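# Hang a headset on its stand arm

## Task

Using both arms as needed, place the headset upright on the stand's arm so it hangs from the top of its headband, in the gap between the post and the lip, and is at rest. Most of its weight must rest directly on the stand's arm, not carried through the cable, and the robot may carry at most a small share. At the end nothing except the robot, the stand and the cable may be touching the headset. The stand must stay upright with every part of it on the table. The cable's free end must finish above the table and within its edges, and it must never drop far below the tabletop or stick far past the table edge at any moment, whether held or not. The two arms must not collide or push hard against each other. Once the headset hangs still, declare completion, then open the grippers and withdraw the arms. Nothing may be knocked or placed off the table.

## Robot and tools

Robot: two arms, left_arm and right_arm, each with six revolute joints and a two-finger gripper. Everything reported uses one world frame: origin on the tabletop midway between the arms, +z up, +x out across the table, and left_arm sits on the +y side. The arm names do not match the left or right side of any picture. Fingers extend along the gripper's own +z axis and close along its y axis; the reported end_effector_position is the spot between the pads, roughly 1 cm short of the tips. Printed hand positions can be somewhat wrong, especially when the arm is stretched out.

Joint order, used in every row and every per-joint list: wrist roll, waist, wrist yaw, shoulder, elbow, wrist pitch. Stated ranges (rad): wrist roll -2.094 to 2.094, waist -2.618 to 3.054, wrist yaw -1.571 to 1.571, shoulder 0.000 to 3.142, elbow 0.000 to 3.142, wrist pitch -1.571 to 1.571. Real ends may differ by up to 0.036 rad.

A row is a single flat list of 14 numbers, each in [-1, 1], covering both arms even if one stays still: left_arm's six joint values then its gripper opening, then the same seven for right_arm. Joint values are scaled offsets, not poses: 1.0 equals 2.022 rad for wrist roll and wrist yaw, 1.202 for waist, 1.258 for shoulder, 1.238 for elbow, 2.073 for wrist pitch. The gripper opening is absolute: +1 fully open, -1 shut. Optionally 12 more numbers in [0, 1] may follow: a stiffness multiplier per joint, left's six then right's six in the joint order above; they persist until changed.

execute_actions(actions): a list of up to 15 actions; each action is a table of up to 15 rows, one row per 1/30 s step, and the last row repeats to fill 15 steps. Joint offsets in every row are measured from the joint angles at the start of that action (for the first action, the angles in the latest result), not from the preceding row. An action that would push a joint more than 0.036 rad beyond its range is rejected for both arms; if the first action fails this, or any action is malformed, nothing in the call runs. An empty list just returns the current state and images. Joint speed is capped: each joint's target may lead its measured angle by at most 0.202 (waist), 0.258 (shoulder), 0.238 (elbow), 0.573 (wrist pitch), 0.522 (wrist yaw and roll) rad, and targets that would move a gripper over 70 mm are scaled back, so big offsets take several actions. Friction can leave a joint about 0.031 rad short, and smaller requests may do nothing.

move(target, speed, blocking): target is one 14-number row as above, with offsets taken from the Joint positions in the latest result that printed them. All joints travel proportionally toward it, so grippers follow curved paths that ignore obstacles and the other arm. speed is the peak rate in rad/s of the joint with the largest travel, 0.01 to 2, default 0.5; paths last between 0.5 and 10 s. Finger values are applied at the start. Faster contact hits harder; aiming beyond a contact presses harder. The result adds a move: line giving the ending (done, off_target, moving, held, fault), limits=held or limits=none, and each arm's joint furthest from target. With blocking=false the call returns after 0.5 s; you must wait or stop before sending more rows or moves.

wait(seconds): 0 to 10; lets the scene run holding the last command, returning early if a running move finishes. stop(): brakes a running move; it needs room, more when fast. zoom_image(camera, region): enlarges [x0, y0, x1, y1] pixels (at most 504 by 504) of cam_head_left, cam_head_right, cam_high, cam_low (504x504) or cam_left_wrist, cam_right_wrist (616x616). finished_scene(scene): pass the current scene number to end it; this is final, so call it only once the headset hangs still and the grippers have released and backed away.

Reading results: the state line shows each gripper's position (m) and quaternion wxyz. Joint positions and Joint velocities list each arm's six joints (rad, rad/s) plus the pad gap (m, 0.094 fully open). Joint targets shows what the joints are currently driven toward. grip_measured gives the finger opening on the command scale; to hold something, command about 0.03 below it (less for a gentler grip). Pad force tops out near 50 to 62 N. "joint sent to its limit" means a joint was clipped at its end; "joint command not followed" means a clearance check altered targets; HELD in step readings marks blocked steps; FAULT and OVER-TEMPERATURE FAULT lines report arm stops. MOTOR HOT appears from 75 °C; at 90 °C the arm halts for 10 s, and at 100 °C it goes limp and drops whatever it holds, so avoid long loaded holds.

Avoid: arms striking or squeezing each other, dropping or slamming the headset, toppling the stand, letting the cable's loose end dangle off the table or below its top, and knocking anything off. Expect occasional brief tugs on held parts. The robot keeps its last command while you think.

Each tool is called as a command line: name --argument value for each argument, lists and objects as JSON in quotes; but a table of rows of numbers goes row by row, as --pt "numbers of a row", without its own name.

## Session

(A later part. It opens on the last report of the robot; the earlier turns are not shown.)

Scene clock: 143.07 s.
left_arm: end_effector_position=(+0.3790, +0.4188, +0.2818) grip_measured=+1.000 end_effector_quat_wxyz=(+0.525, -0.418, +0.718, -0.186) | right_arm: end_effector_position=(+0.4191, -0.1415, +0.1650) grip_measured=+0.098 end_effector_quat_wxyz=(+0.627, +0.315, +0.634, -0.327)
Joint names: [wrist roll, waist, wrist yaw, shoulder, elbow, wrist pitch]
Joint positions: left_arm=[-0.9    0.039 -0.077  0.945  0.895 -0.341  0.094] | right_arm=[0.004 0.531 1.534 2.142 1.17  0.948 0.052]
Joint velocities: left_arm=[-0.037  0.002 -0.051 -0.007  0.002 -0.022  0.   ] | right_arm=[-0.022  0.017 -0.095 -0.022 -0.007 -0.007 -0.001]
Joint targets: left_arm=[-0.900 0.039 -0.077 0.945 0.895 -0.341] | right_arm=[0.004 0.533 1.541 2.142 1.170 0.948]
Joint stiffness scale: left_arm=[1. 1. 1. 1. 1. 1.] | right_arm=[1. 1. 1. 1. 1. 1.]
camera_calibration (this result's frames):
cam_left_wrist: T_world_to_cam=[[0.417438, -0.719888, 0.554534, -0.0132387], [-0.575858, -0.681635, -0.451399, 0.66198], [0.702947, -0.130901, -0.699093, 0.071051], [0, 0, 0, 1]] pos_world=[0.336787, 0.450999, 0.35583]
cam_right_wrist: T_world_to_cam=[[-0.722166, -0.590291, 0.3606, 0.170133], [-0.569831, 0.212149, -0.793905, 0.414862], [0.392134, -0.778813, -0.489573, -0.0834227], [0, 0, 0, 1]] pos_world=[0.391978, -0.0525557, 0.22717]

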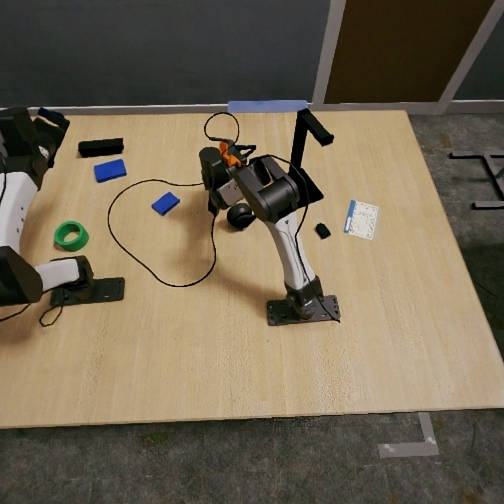

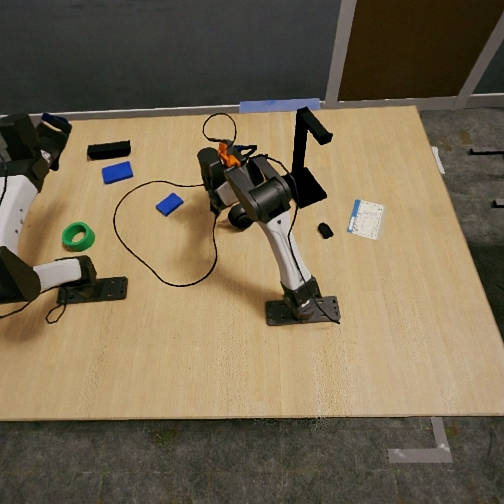

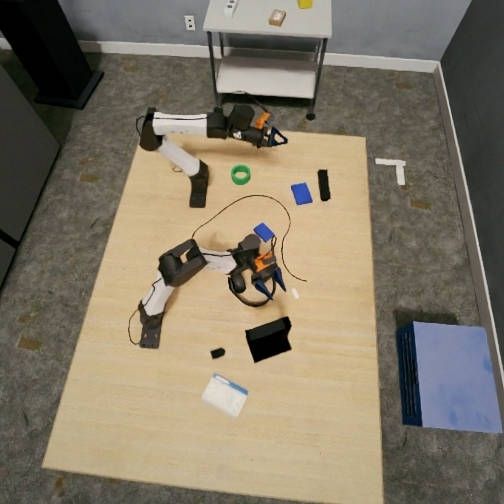

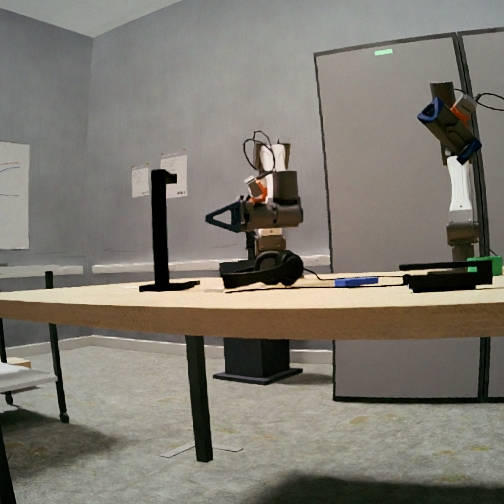

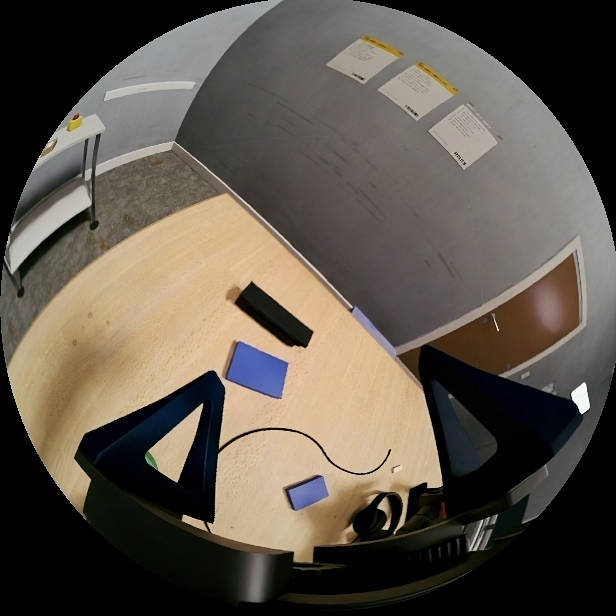

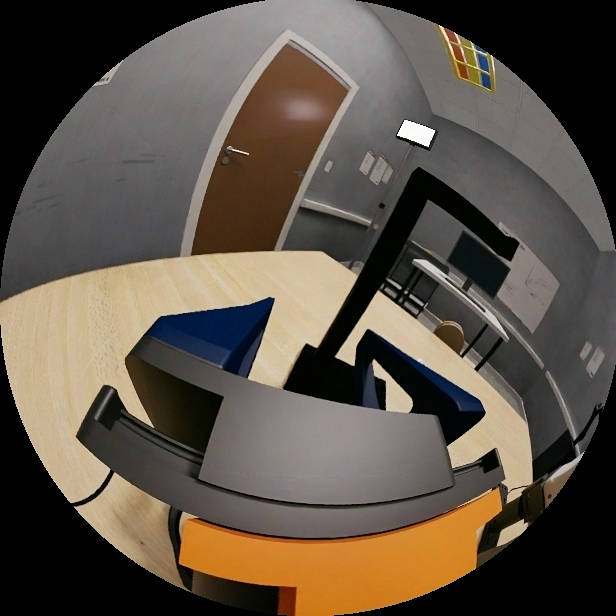

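move --target '[0,0,0,0,0,0,1,0,0,-0.76,-0.33,0.34,-1,0.2]' --speed 1.2

move --target '[0,0,0,0,0,0,1,0,0,0,0,0,-0.14,0.2]'

Scene clock: 157.57 s.
left_arm: end_effector_position=(+0.3790, +0.4188, +0.2818) grip_measured=+1.000 end_effector_quat_wxyz=(+0.525, -0.418, +0.718, -0.186) | right_arm: end_effector_position=(+0.2863, -0.0247, +0.1544) grip_measured=+0.198 end_effector_quat_wxyz=(+0.137, -0.286, +0.947, +0.040)
Joint names: [wrist roll, waist, wrist yaw, shoulder, elbow, wrist pitch]
Joint positions: left_arm=[-0.9    0.039 -0.077  0.945  0.895 -0.341  0.094] | right_arm=[ 0.004  0.531  0.004  1.74   1.565 -1.11   0.056]
Joint velocities: left_arm=[0.007 0.002 0.022 0.012 0.012 0.007 0.   ] | right_arm=[-0.051 -0.007 -0.037 -0.007 -0.022  0.037  0.   ]
Joint targets: left_arm=[-0.900 0.039 -0.077 0.945 0.895 -0.341] | right_arm=[0.004 0.531 -0.003 1.727 1.590 -1.125]
Joint stiffness scale: left_arm=[1. 1. 1. 1. 1. 1.] | right_arm=[1. 1. 1. 1. 1. 1.]
move: off_target (right_arm); limits=none; left_arm: farthest joint: the waist, 0.000 radians from its target (0.000 radians at the start); right_arm: farthest joint: the elbow, 0.026 radians from its target (0.421 radians at the start)
camera_calibration (this result's frames):
cam_left_wrist: T_world_to_cam=[[0.417438, -0.719888, 0.554534, -0.0132387], [-0.575858, -0.681635, -0.451399, 0.66198], [0.702947, -0.130901, -0.699093, 0.071051], [0, 0, 0, 1]] pos_world=[0.336787, 0.450999, 0.35583]
cam_right_wrist: T_world_to_cam=[[0.804631, -0.59176, 0.0488868, -0.241964], [-0.582278, -0.770248, 0.260134, 0.122594], [-0.116282, -0.237778, -0.964334, 0.286571], [0, 0, 0, 1]] pos_world=[0.299398, 0.0193834, 0.256289]

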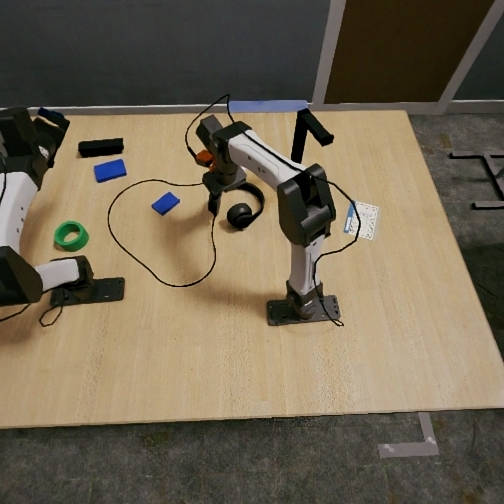

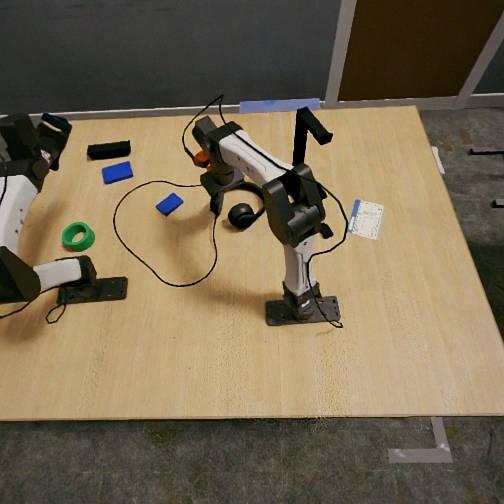

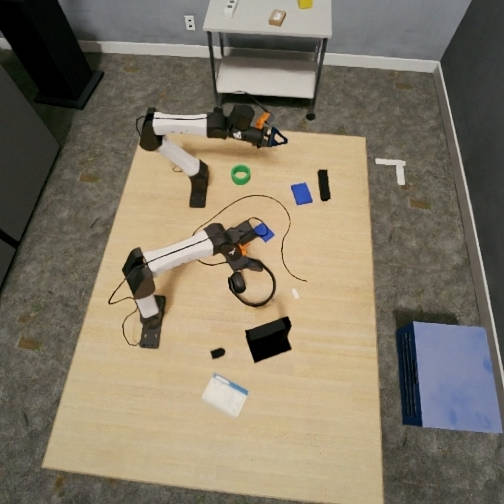

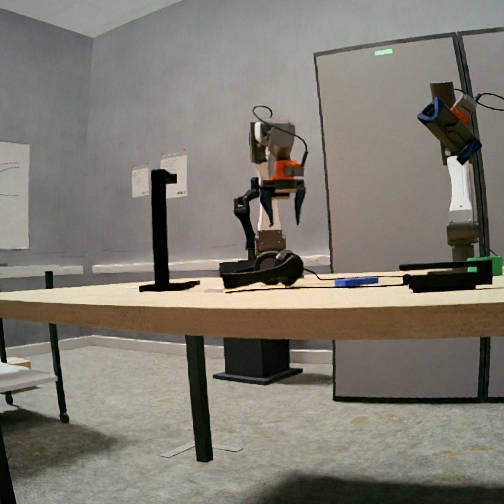

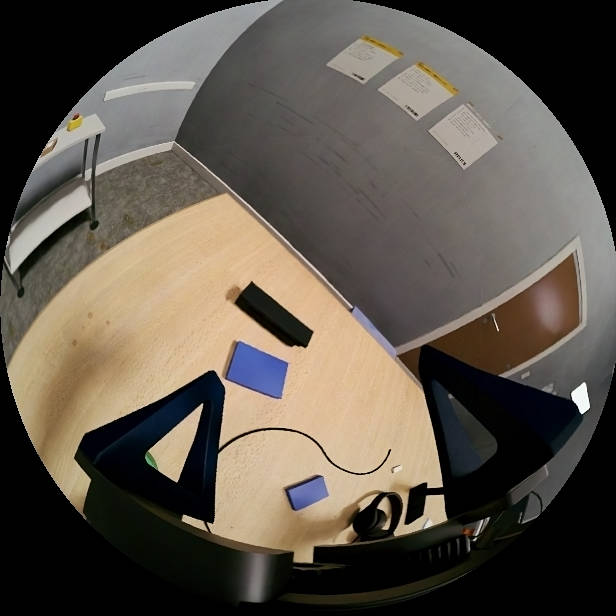

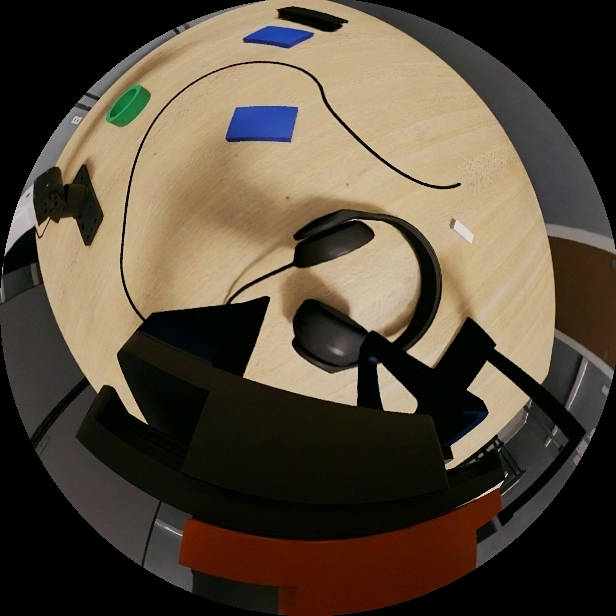

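Scene clock: 158.87 s.
left_arm: end_effector_position=(+0.3790, +0.4188, +0.2818) grip_measured=+1.000 end_effector_quat_wxyz=(+0.525, -0.418, +0.718, -0.186) | right_arm: end_effector_position=(+0.2312, -0.0617, +0.1444) grip_measured=+0.198 end_effector_quat_wxyz=(+0.007, -0.290, +0.957, -0.000)
Joint names: [wrist roll, waist, wrist yaw, shoulder, elbow, wrist pitch]
Joint positions: left_arm=[-0.9    0.039 -0.077  0.945  0.895 -0.341  0.094] | right_arm=[ 0.004  0.531  0.004  1.74   1.565 -1.383  0.056]
Joint velocities: left_arm=[ 0.051 -0.012 -0.007 -0.012 -0.017 -0.022  0.   ] | right_arm=[ 0.037  0.012 -0.051  0.007 -0.002 -0.022 -0.001]
Joint targets: left_arm=[-0.900 0.039 -0.077 0.945 0.895 -0.341] | right_arm=[0.004 0.531 0.004 1.740 1.565 -1.400]
Joint stiffness scale: left_arm=[1. 1. 1. 1. 1. 1.] | right_arm=[1. 1. 1. 1. 1. 1.]
move: done; limits=none; left_arm: farthest joint: the waist, 0.000 radians from its target (0.000 radians at the start); right_arm: farthest joint: the wrist pitch, 0.017 radians from its target (0.290 radians at the start)
camera_calibration (this result's frames):
cam_left_wrist: T_world_to_cam=[[0.417438, -0.719888, 0.554534, -0.0132387], [-0.575858, -0.681635, -0.451399, 0.66198], [0.702947, -0.130901, -0.699093, 0.071051], [0, 0, 0, 1]] pos_world=[0.336787, 0.450999, 0.35583]
cam_right_wrist: T_world_to_cam=[[0.805174, -0.591395, -0.04413, -0.205767], [-0.495797, -0.712112, 0.497073, 0.0140446], [-0.325392, -0.378351, -0.866586, 0.287326], [0, 0, 0, 1]] pos_world=[0.266135, -0.00297796, 0.232931]

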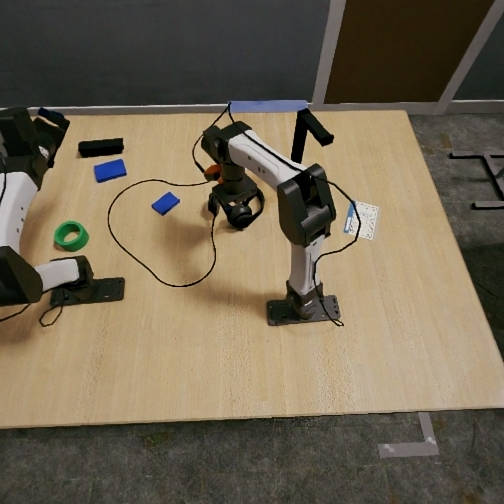

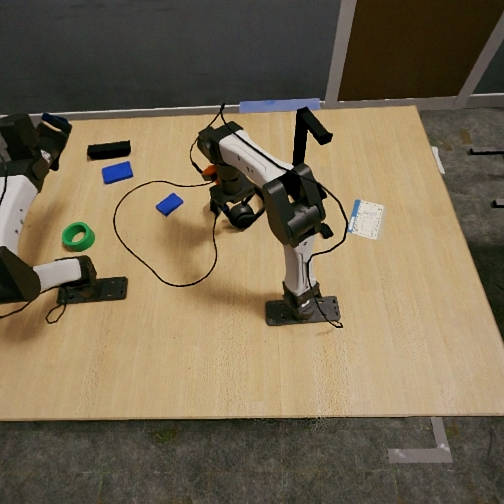

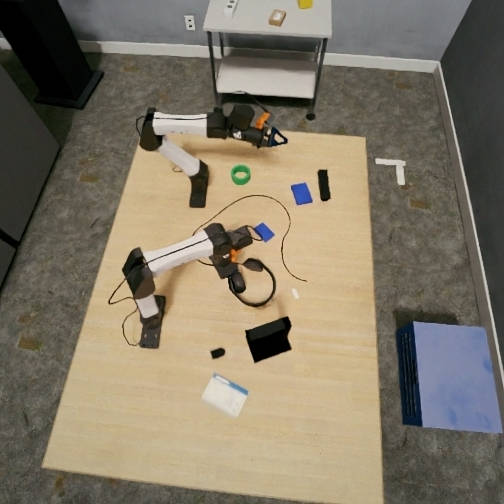

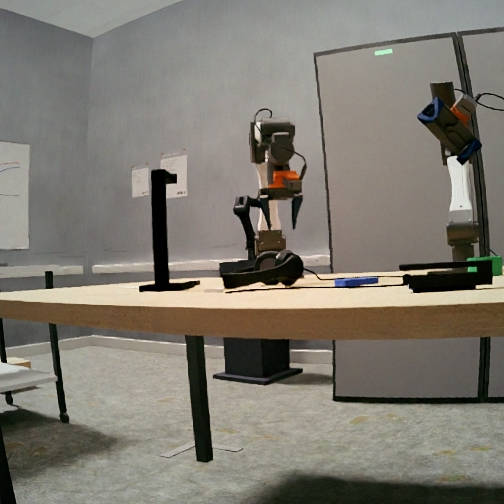

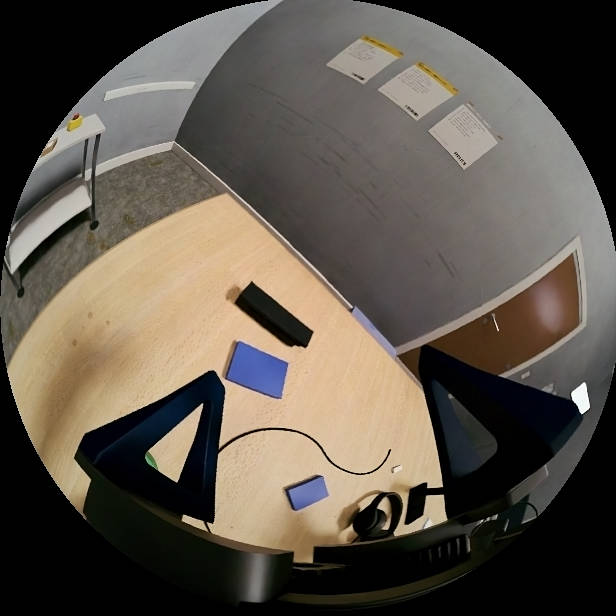

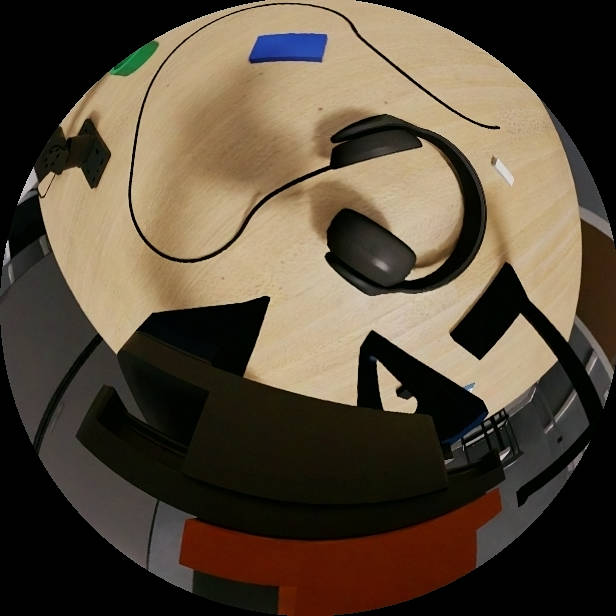

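move --target '[0,0,0,0,0,0,1,0,-0.28,0,0.281,0.235,0.04,0.2]' --speed 0.7

Scene clock: 176.03 s.
left_arm: end_effector_position=(+0.3790, +0.4188, +0.2818) grip_measured=+1.000 end_effector_quat_wxyz=(+0.525, -0.418, +0.718, -0.186) | right_arm: end_effector_position=(+0.3555, -0.1393, +0.0907) grip_measured=+0.198 end_effector_quat_wxyz=(-0.003, -0.124, +0.992, -0.003)
Joint names: [wrist roll, waist, wrist yaw, shoulder, elbow, wrist pitch]
Joint positions: left_arm=[-0.9    0.039 -0.077  0.945  0.895 -0.341  0.094] | right_arm=[ 0.004  0.192  0.004  2.093  1.83  -1.314  0.056]
Joint velocities: left_arm=[ 0.037 -0.002 -0.037  0.002 -0.002 -0.037  0.   ] | right_arm=[ 0.051 -0.002 -0.007 -0.007  0.002 -0.007  0.   ]
Joint targets: left_arm=[-0.900 0.039 -0.077 0.945 0.895 -0.341] | right_arm=[0.004 0.195 0.004 2.093 1.856 -1.300]
Joint stiffness scale: left_arm=[1. 1. 1. 1. 1. 1.] | right_arm=[1. 1. 1. 1. 1. 1.]
move: off_target (right_arm); limits=none; left_arm: farthest joint: the waist, 0.000 radians from its target (0.000 radians at the start); right_arm: farthest joint: the elbow, 0.026 radians from its target (0.291 radians at the start)
camera_calibration (this result's frames):
cam_left_wrist: T_world_to_cam=[[0.417438, -0.719888, 0.554534, -0.0132387], [-0.575858, -0.681635, -0.451399, 0.66198], [0.702947, -0.130901, -0.699093, 0.071051], [0, 0, 0, 1]] pos_world=[0.336787, 0.450999, 0.35583]
cam_right_wrist: T_world_to_cam=[[0.561701, -0.825793, -0.0505739, -0.299626], [-0.695134, -0.504209, 0.512408, 0.145507], [-0.448642, -0.252665, -0.857252, 0.312318], [0, 0, 0, 1]] pos_world=[0.409567, -0.0951512, 0.178023]

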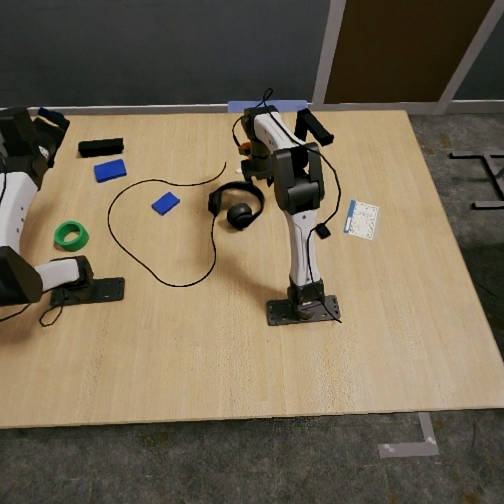

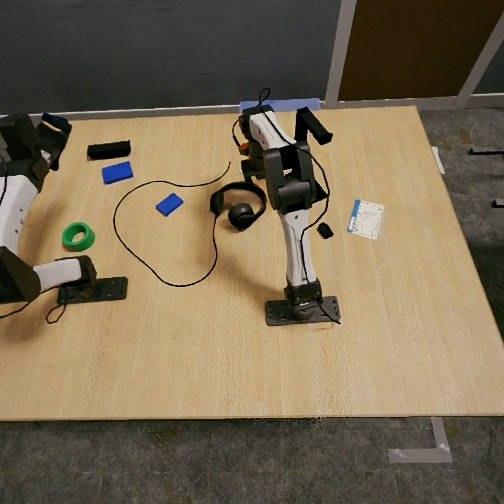

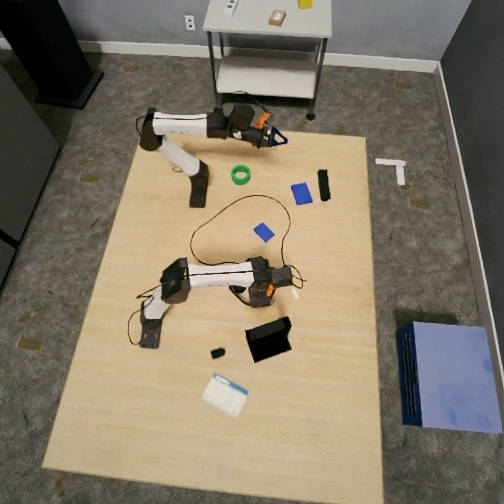

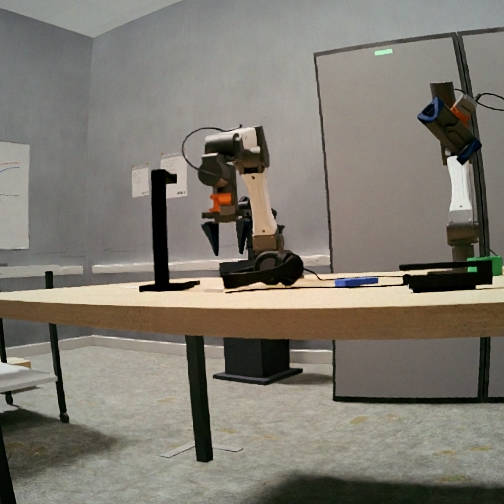

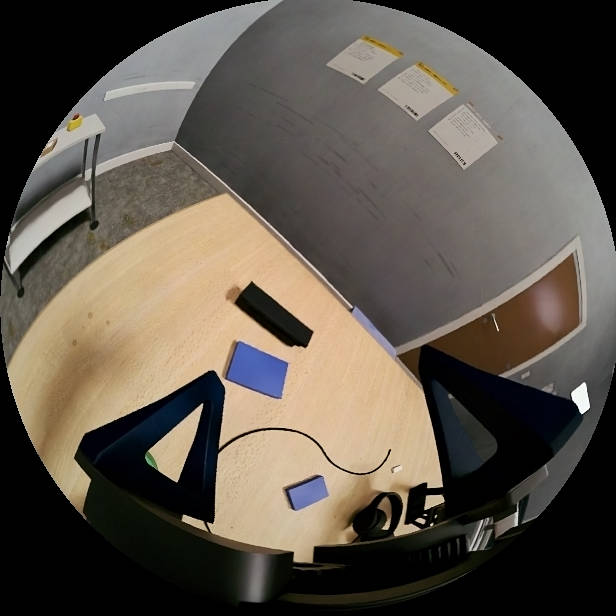

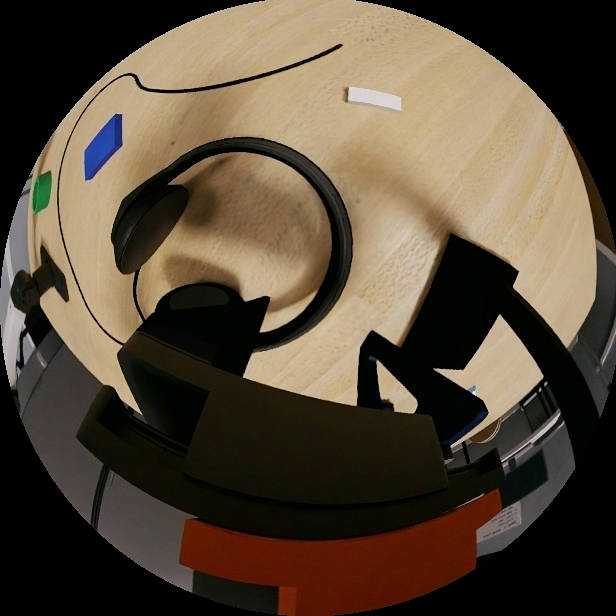

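move --target '[0,0,0,0,0,0,1,0,0.015,0,0.025,-0.165,0.12,0.2]' --speed 0.3

move --target '[0,0,0,0,0,0,1,0,0,0,0,0,0,-0.6]'

move --target '[0,0,0,0,0,0,1,0,0,0,0,0,0,-0.93]'

Scene clock: 190.37 s.
left_arm: end_effector_position=(+0.3790, +0.4188, +0.2818) grip_measured=+1.000 end_effector_quat_wxyz=(+0.525, -0.418, +0.718, -0.186) | right_arm: end_effector_position=(+0.3596, -0.1382, +0.0347) grip_measured=+0.198 end_effector_quat_wxyz=(+0.008, -0.124, +0.992, -0.001)
Joint names: [wrist roll, waist, wrist yaw, shoulder, elbow, wrist pitch]
Joint positions: left_arm=[-0.9    0.039 -0.077  0.945  0.895 -0.341  0.094] | right_arm=[ 0.004  0.192  0.004  2.118  1.645 -1.082  0.056]
Joint velocities: left_arm=[-0.007  0.007  0.051 -0.007  0.022  0.007  0.   ] | right_arm=[-0.037  0.002 -0.095  0.002  0.046  0.007  0.003]
Joint targets: left_arm=[-0.900 0.039 -0.077 0.945 0.895 -0.341] | right_arm=[0.004 0.210 0.004 2.124 1.625 -1.065]
Joint stiffness scale: left_arm=[1. 1. 1. 1. 1. 1.] | right_arm=[1. 1. 1. 1. 1. 1.]
move: done; limits=none; left_arm: farthest joint: the waist, 0.000 radians from its target (0.000 radians at the start); right_arm: farthest joint: the elbow, 0.019 radians from its target (0.204 radians at the start)
camera_calibration (this result's frames):
cam_left_wrist: T_world_to_cam=[[0.417438, -0.719888, 0.554534, -0.0132387], [-0.575858, -0.681635, -0.451399, 0.66198], [0.702947, -0.130901, -0.699093, 0.071051], [0, 0, 0, 1]] pos_world=[0.336787, 0.450999, 0.35583]
cam_right_wrist: T_world_to_cam=[[0.562657, -0.825546, -0.0434847, -0.304423], [-0.705372, -0.506853, 0.49553, 0.181442], [-0.431123, -0.24814, -0.867502, 0.261074], [0, 0, 0, 1]] pos_world=[0.411825, -0.094568, 0.123335]

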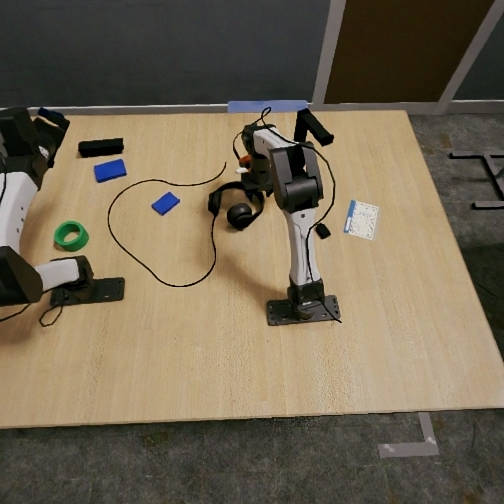

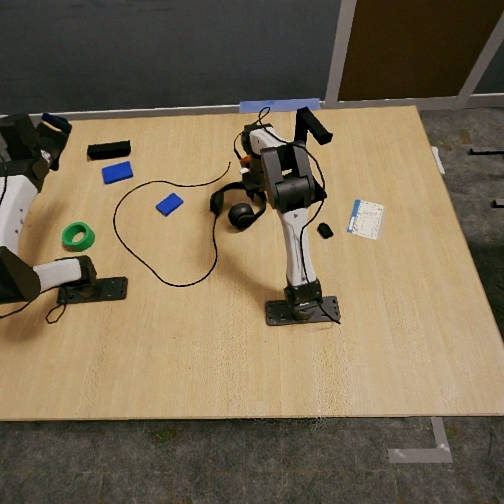

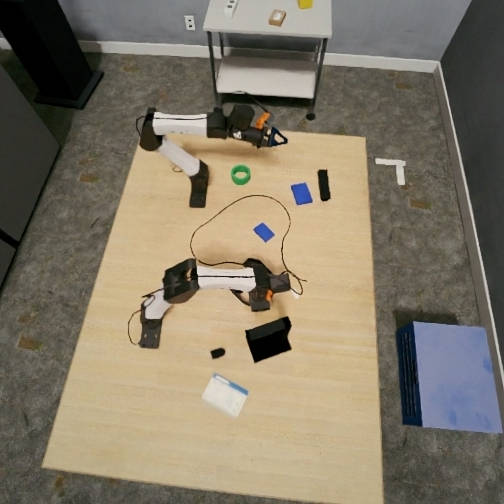

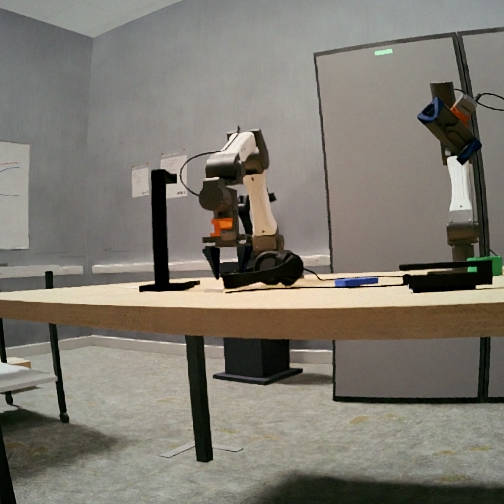

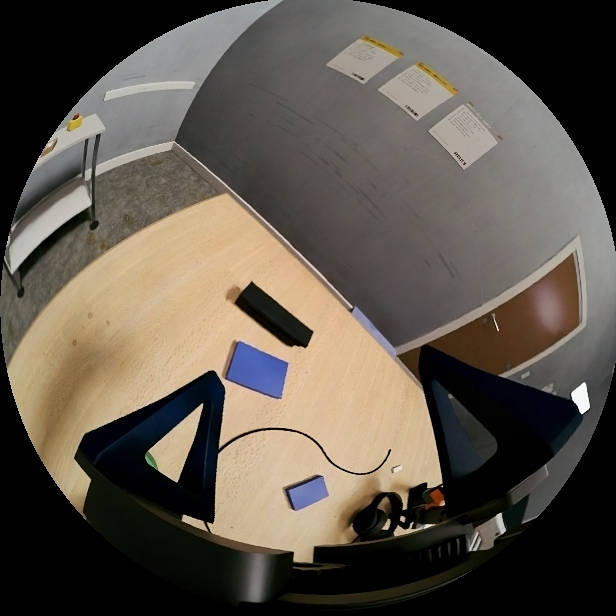

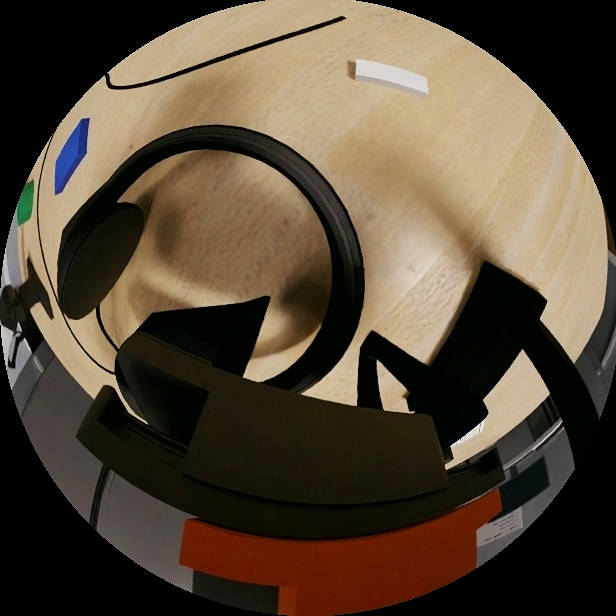

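Scene clock: 190.87 s.
left_arm: end_effector_position=(+0.3790, +0.4188, +0.2818) grip_measured=+1.000 end_effector_quat_wxyz=(+0.525, -0.418, +0.718, -0.186) | right_arm: end_effector_position=(+0.3597, -0.1388, +0.0347) grip_measured=-0.598 end_effector_quat_wxyz=(+0.008, -0.124, +0.992, -0.003)
Joint names: [wrist roll, waist, wrist yaw, shoulder, elbow, wrist pitch]
Joint positions: left_arm=[-0.9    0.039 -0.077  0.945  0.895 -0.341  0.094] | right_arm=[ 0.004  0.192  0.008  2.118  1.645 -1.082  0.019]
Joint velocities: left_arm=[-0.037 -0.002  0.007 -0.022 -0.012 -0.066  0.   ] | right_arm=[-0.051 -0.002  0.022 -0.012 -0.002  0.007 -0.   ]
Joint targets: left_arm=[-0.900 0.039 -0.077 0.945 0.895 -0.341] | right_arm=[0.004 0.192 0.004 2.118 1.645 -1.082]
Joint stiffness scale: left_arm=[1. 1. 1. 1. 1. 1.] | right_arm=[1. 1. 1. 1. 1. 1.]
move: done; limits=none; left_arm: farthest joint: the waist, 0.000 radians from its target (0.000 radians at the start); right_arm: farthest joint: the wrist yaw, 0.004 radians from its target (0.000 radians at the start)
camera_calibration (this result's frames):
cam_left_wrist: T_world_to_cam=[[0.417438, -0.719888, 0.554534, -0.0132387], [-0.575858, -0.681635, -0.451399, 0.66198], [0.702947, -0.130901, -0.699093, 0.071051], [0, 0, 0, 1]] pos_world=[0.336787, 0.450999, 0.35583]
cam_right_wrist: T_world_to_cam=[[0.562651, -0.825713, -0.0402574, -0.305111], [-0.705824, -0.505169, 0.496606, 0.181613], [-0.430391, -0.251001, -0.867042, 0.260323], [0, 0, 0, 1]] pos_world=[0.411899, -0.0948475, 0.123237]

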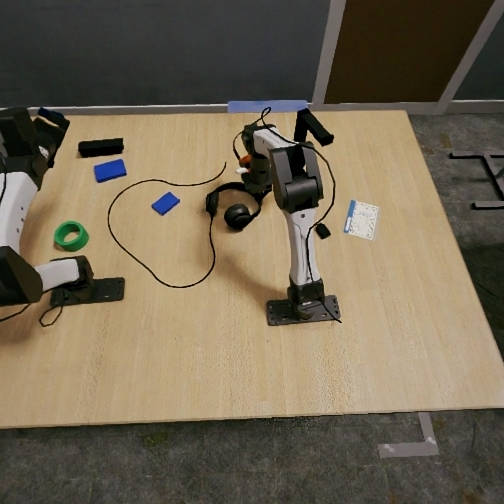

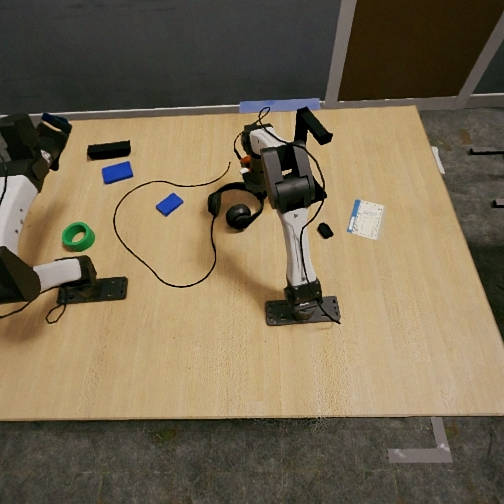

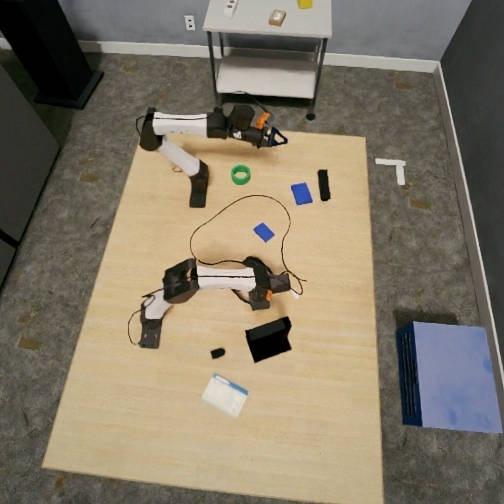

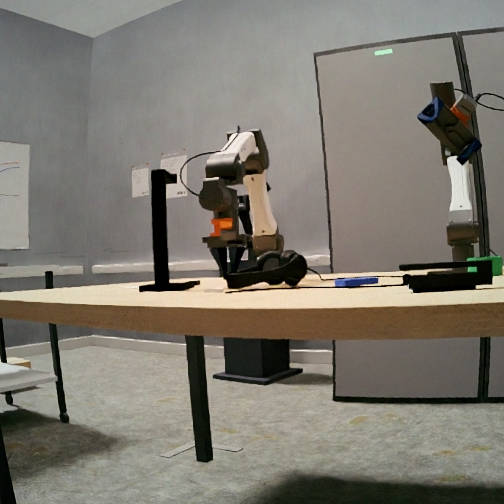

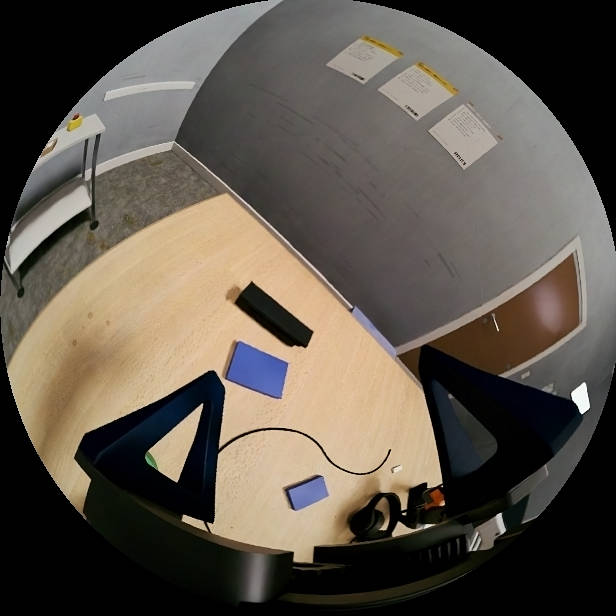

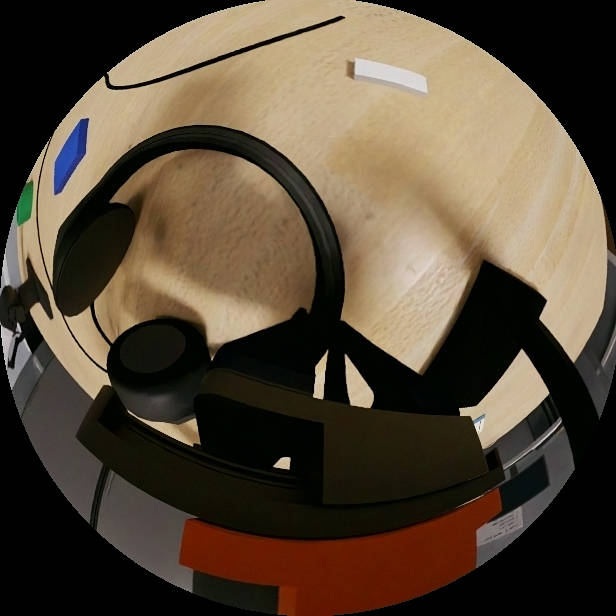

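Scene clock: 191.37 s.
left_arm: end_effector_position=(+0.3790, +0.4188, +0.2818) grip_measured=+1.000 end_effector_quat_wxyz=(+0.525, -0.418, +0.718, -0.186) | right_arm: end_effector_position=(+0.3583, -0.1361, +0.0347) grip_measured=-0.829 end_effector_quat_wxyz=(+0.005, -0.125, +0.992, +0.005)
Joint names: [wrist roll, waist, wrist yaw, shoulder, elbow, wrist pitch]
Joint positions: left_arm=[-0.9    0.039 -0.077  0.945  0.895 -0.341  0.094] | right_arm=[ 0.003  0.192 -0.009  2.118  1.645 -1.085  0.008]
Joint velocities: left_arm=[ 0.007  0.007 -0.037 -0.017 -0.002 -0.022  0.   ] | right_arm=[ 0.022  0.002 -0.022  0.007 -0.002  0.037 -0.   ]
Joint targets: left_arm=[-0.900 0.039 -0.077 0.945 0.895 -0.341] | right_arm=[0.004 0.192 0.008 2.118 1.645 -1.082]
Joint stiffness scale: left_arm=[1. 1. 1. 1. 1. 1.] | right_arm=[1. 1. 1. 1. 1. 1.]
move: done; limits=none; left_arm: farthest joint: the waist, 0.000 radians from its target (0.000 radians at the start); right_arm: farthest joint: the wrist yaw, 0.017 radians from its target (0.000 radians at the start)
camera_calibration (this result's frames):
cam_left_wrist: T_world_to_cam=[[0.417438, -0.719888, 0.554534, -0.0132387], [-0.575858, -0.681635, -0.451399, 0.66198], [0.702947, -0.130901, -0.699093, 0.071051], [0, 0, 0, 1]] pos_world=[0.336787, 0.450999, 0.35583]
cam_right_wrist: T_world_to_cam=[[0.563763, -0.823949, -0.0572695, -0.301684], [-0.701529, -0.514289, 0.49332, 0.179341], [-0.435923, -0.237939, -0.867961, 0.264194], [0, 0, 0, 1]] pos_world=[0.411059, -0.0934766, 0.123561]

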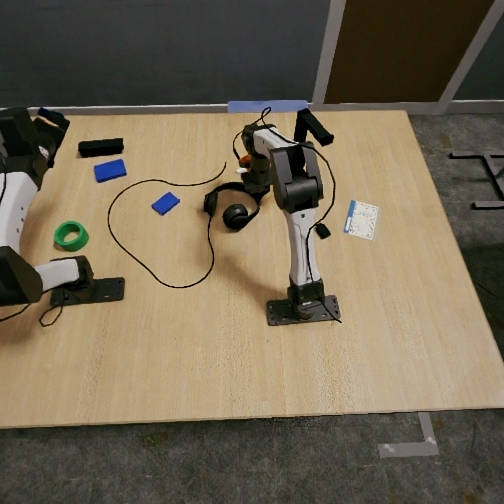

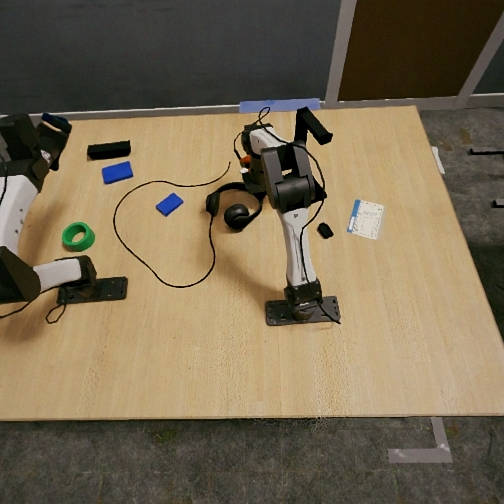

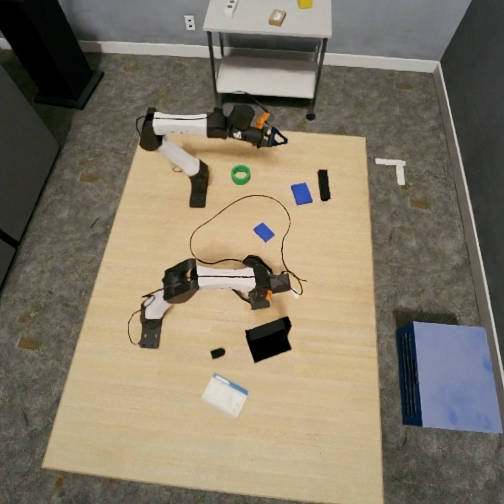

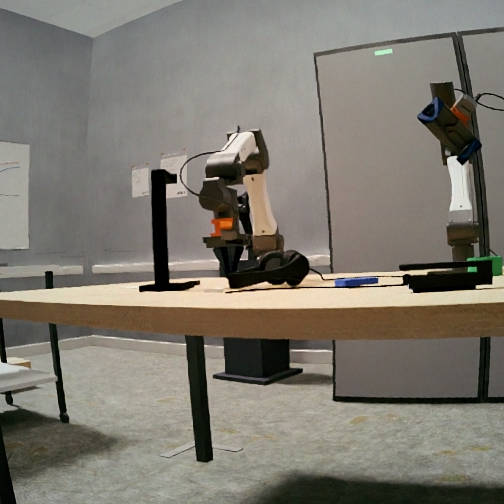

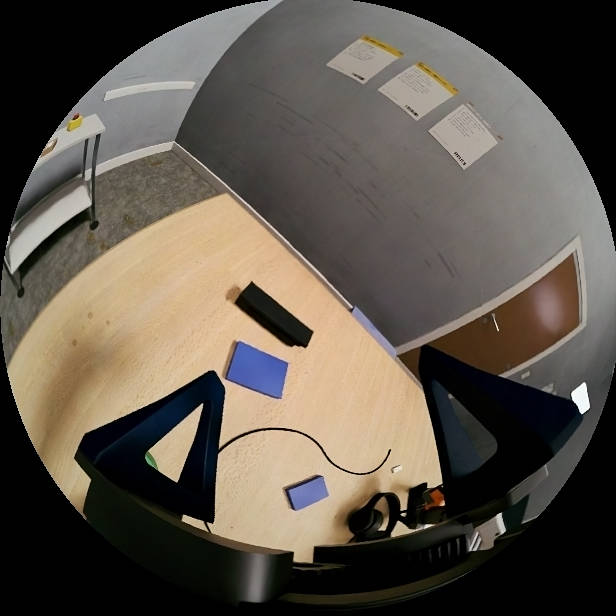

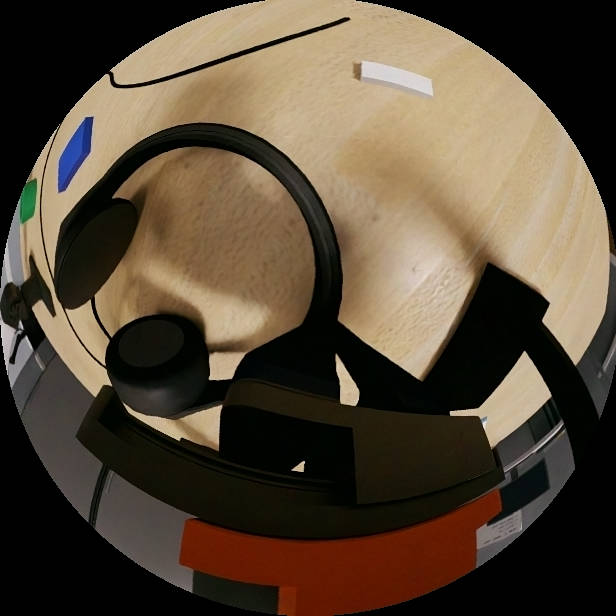

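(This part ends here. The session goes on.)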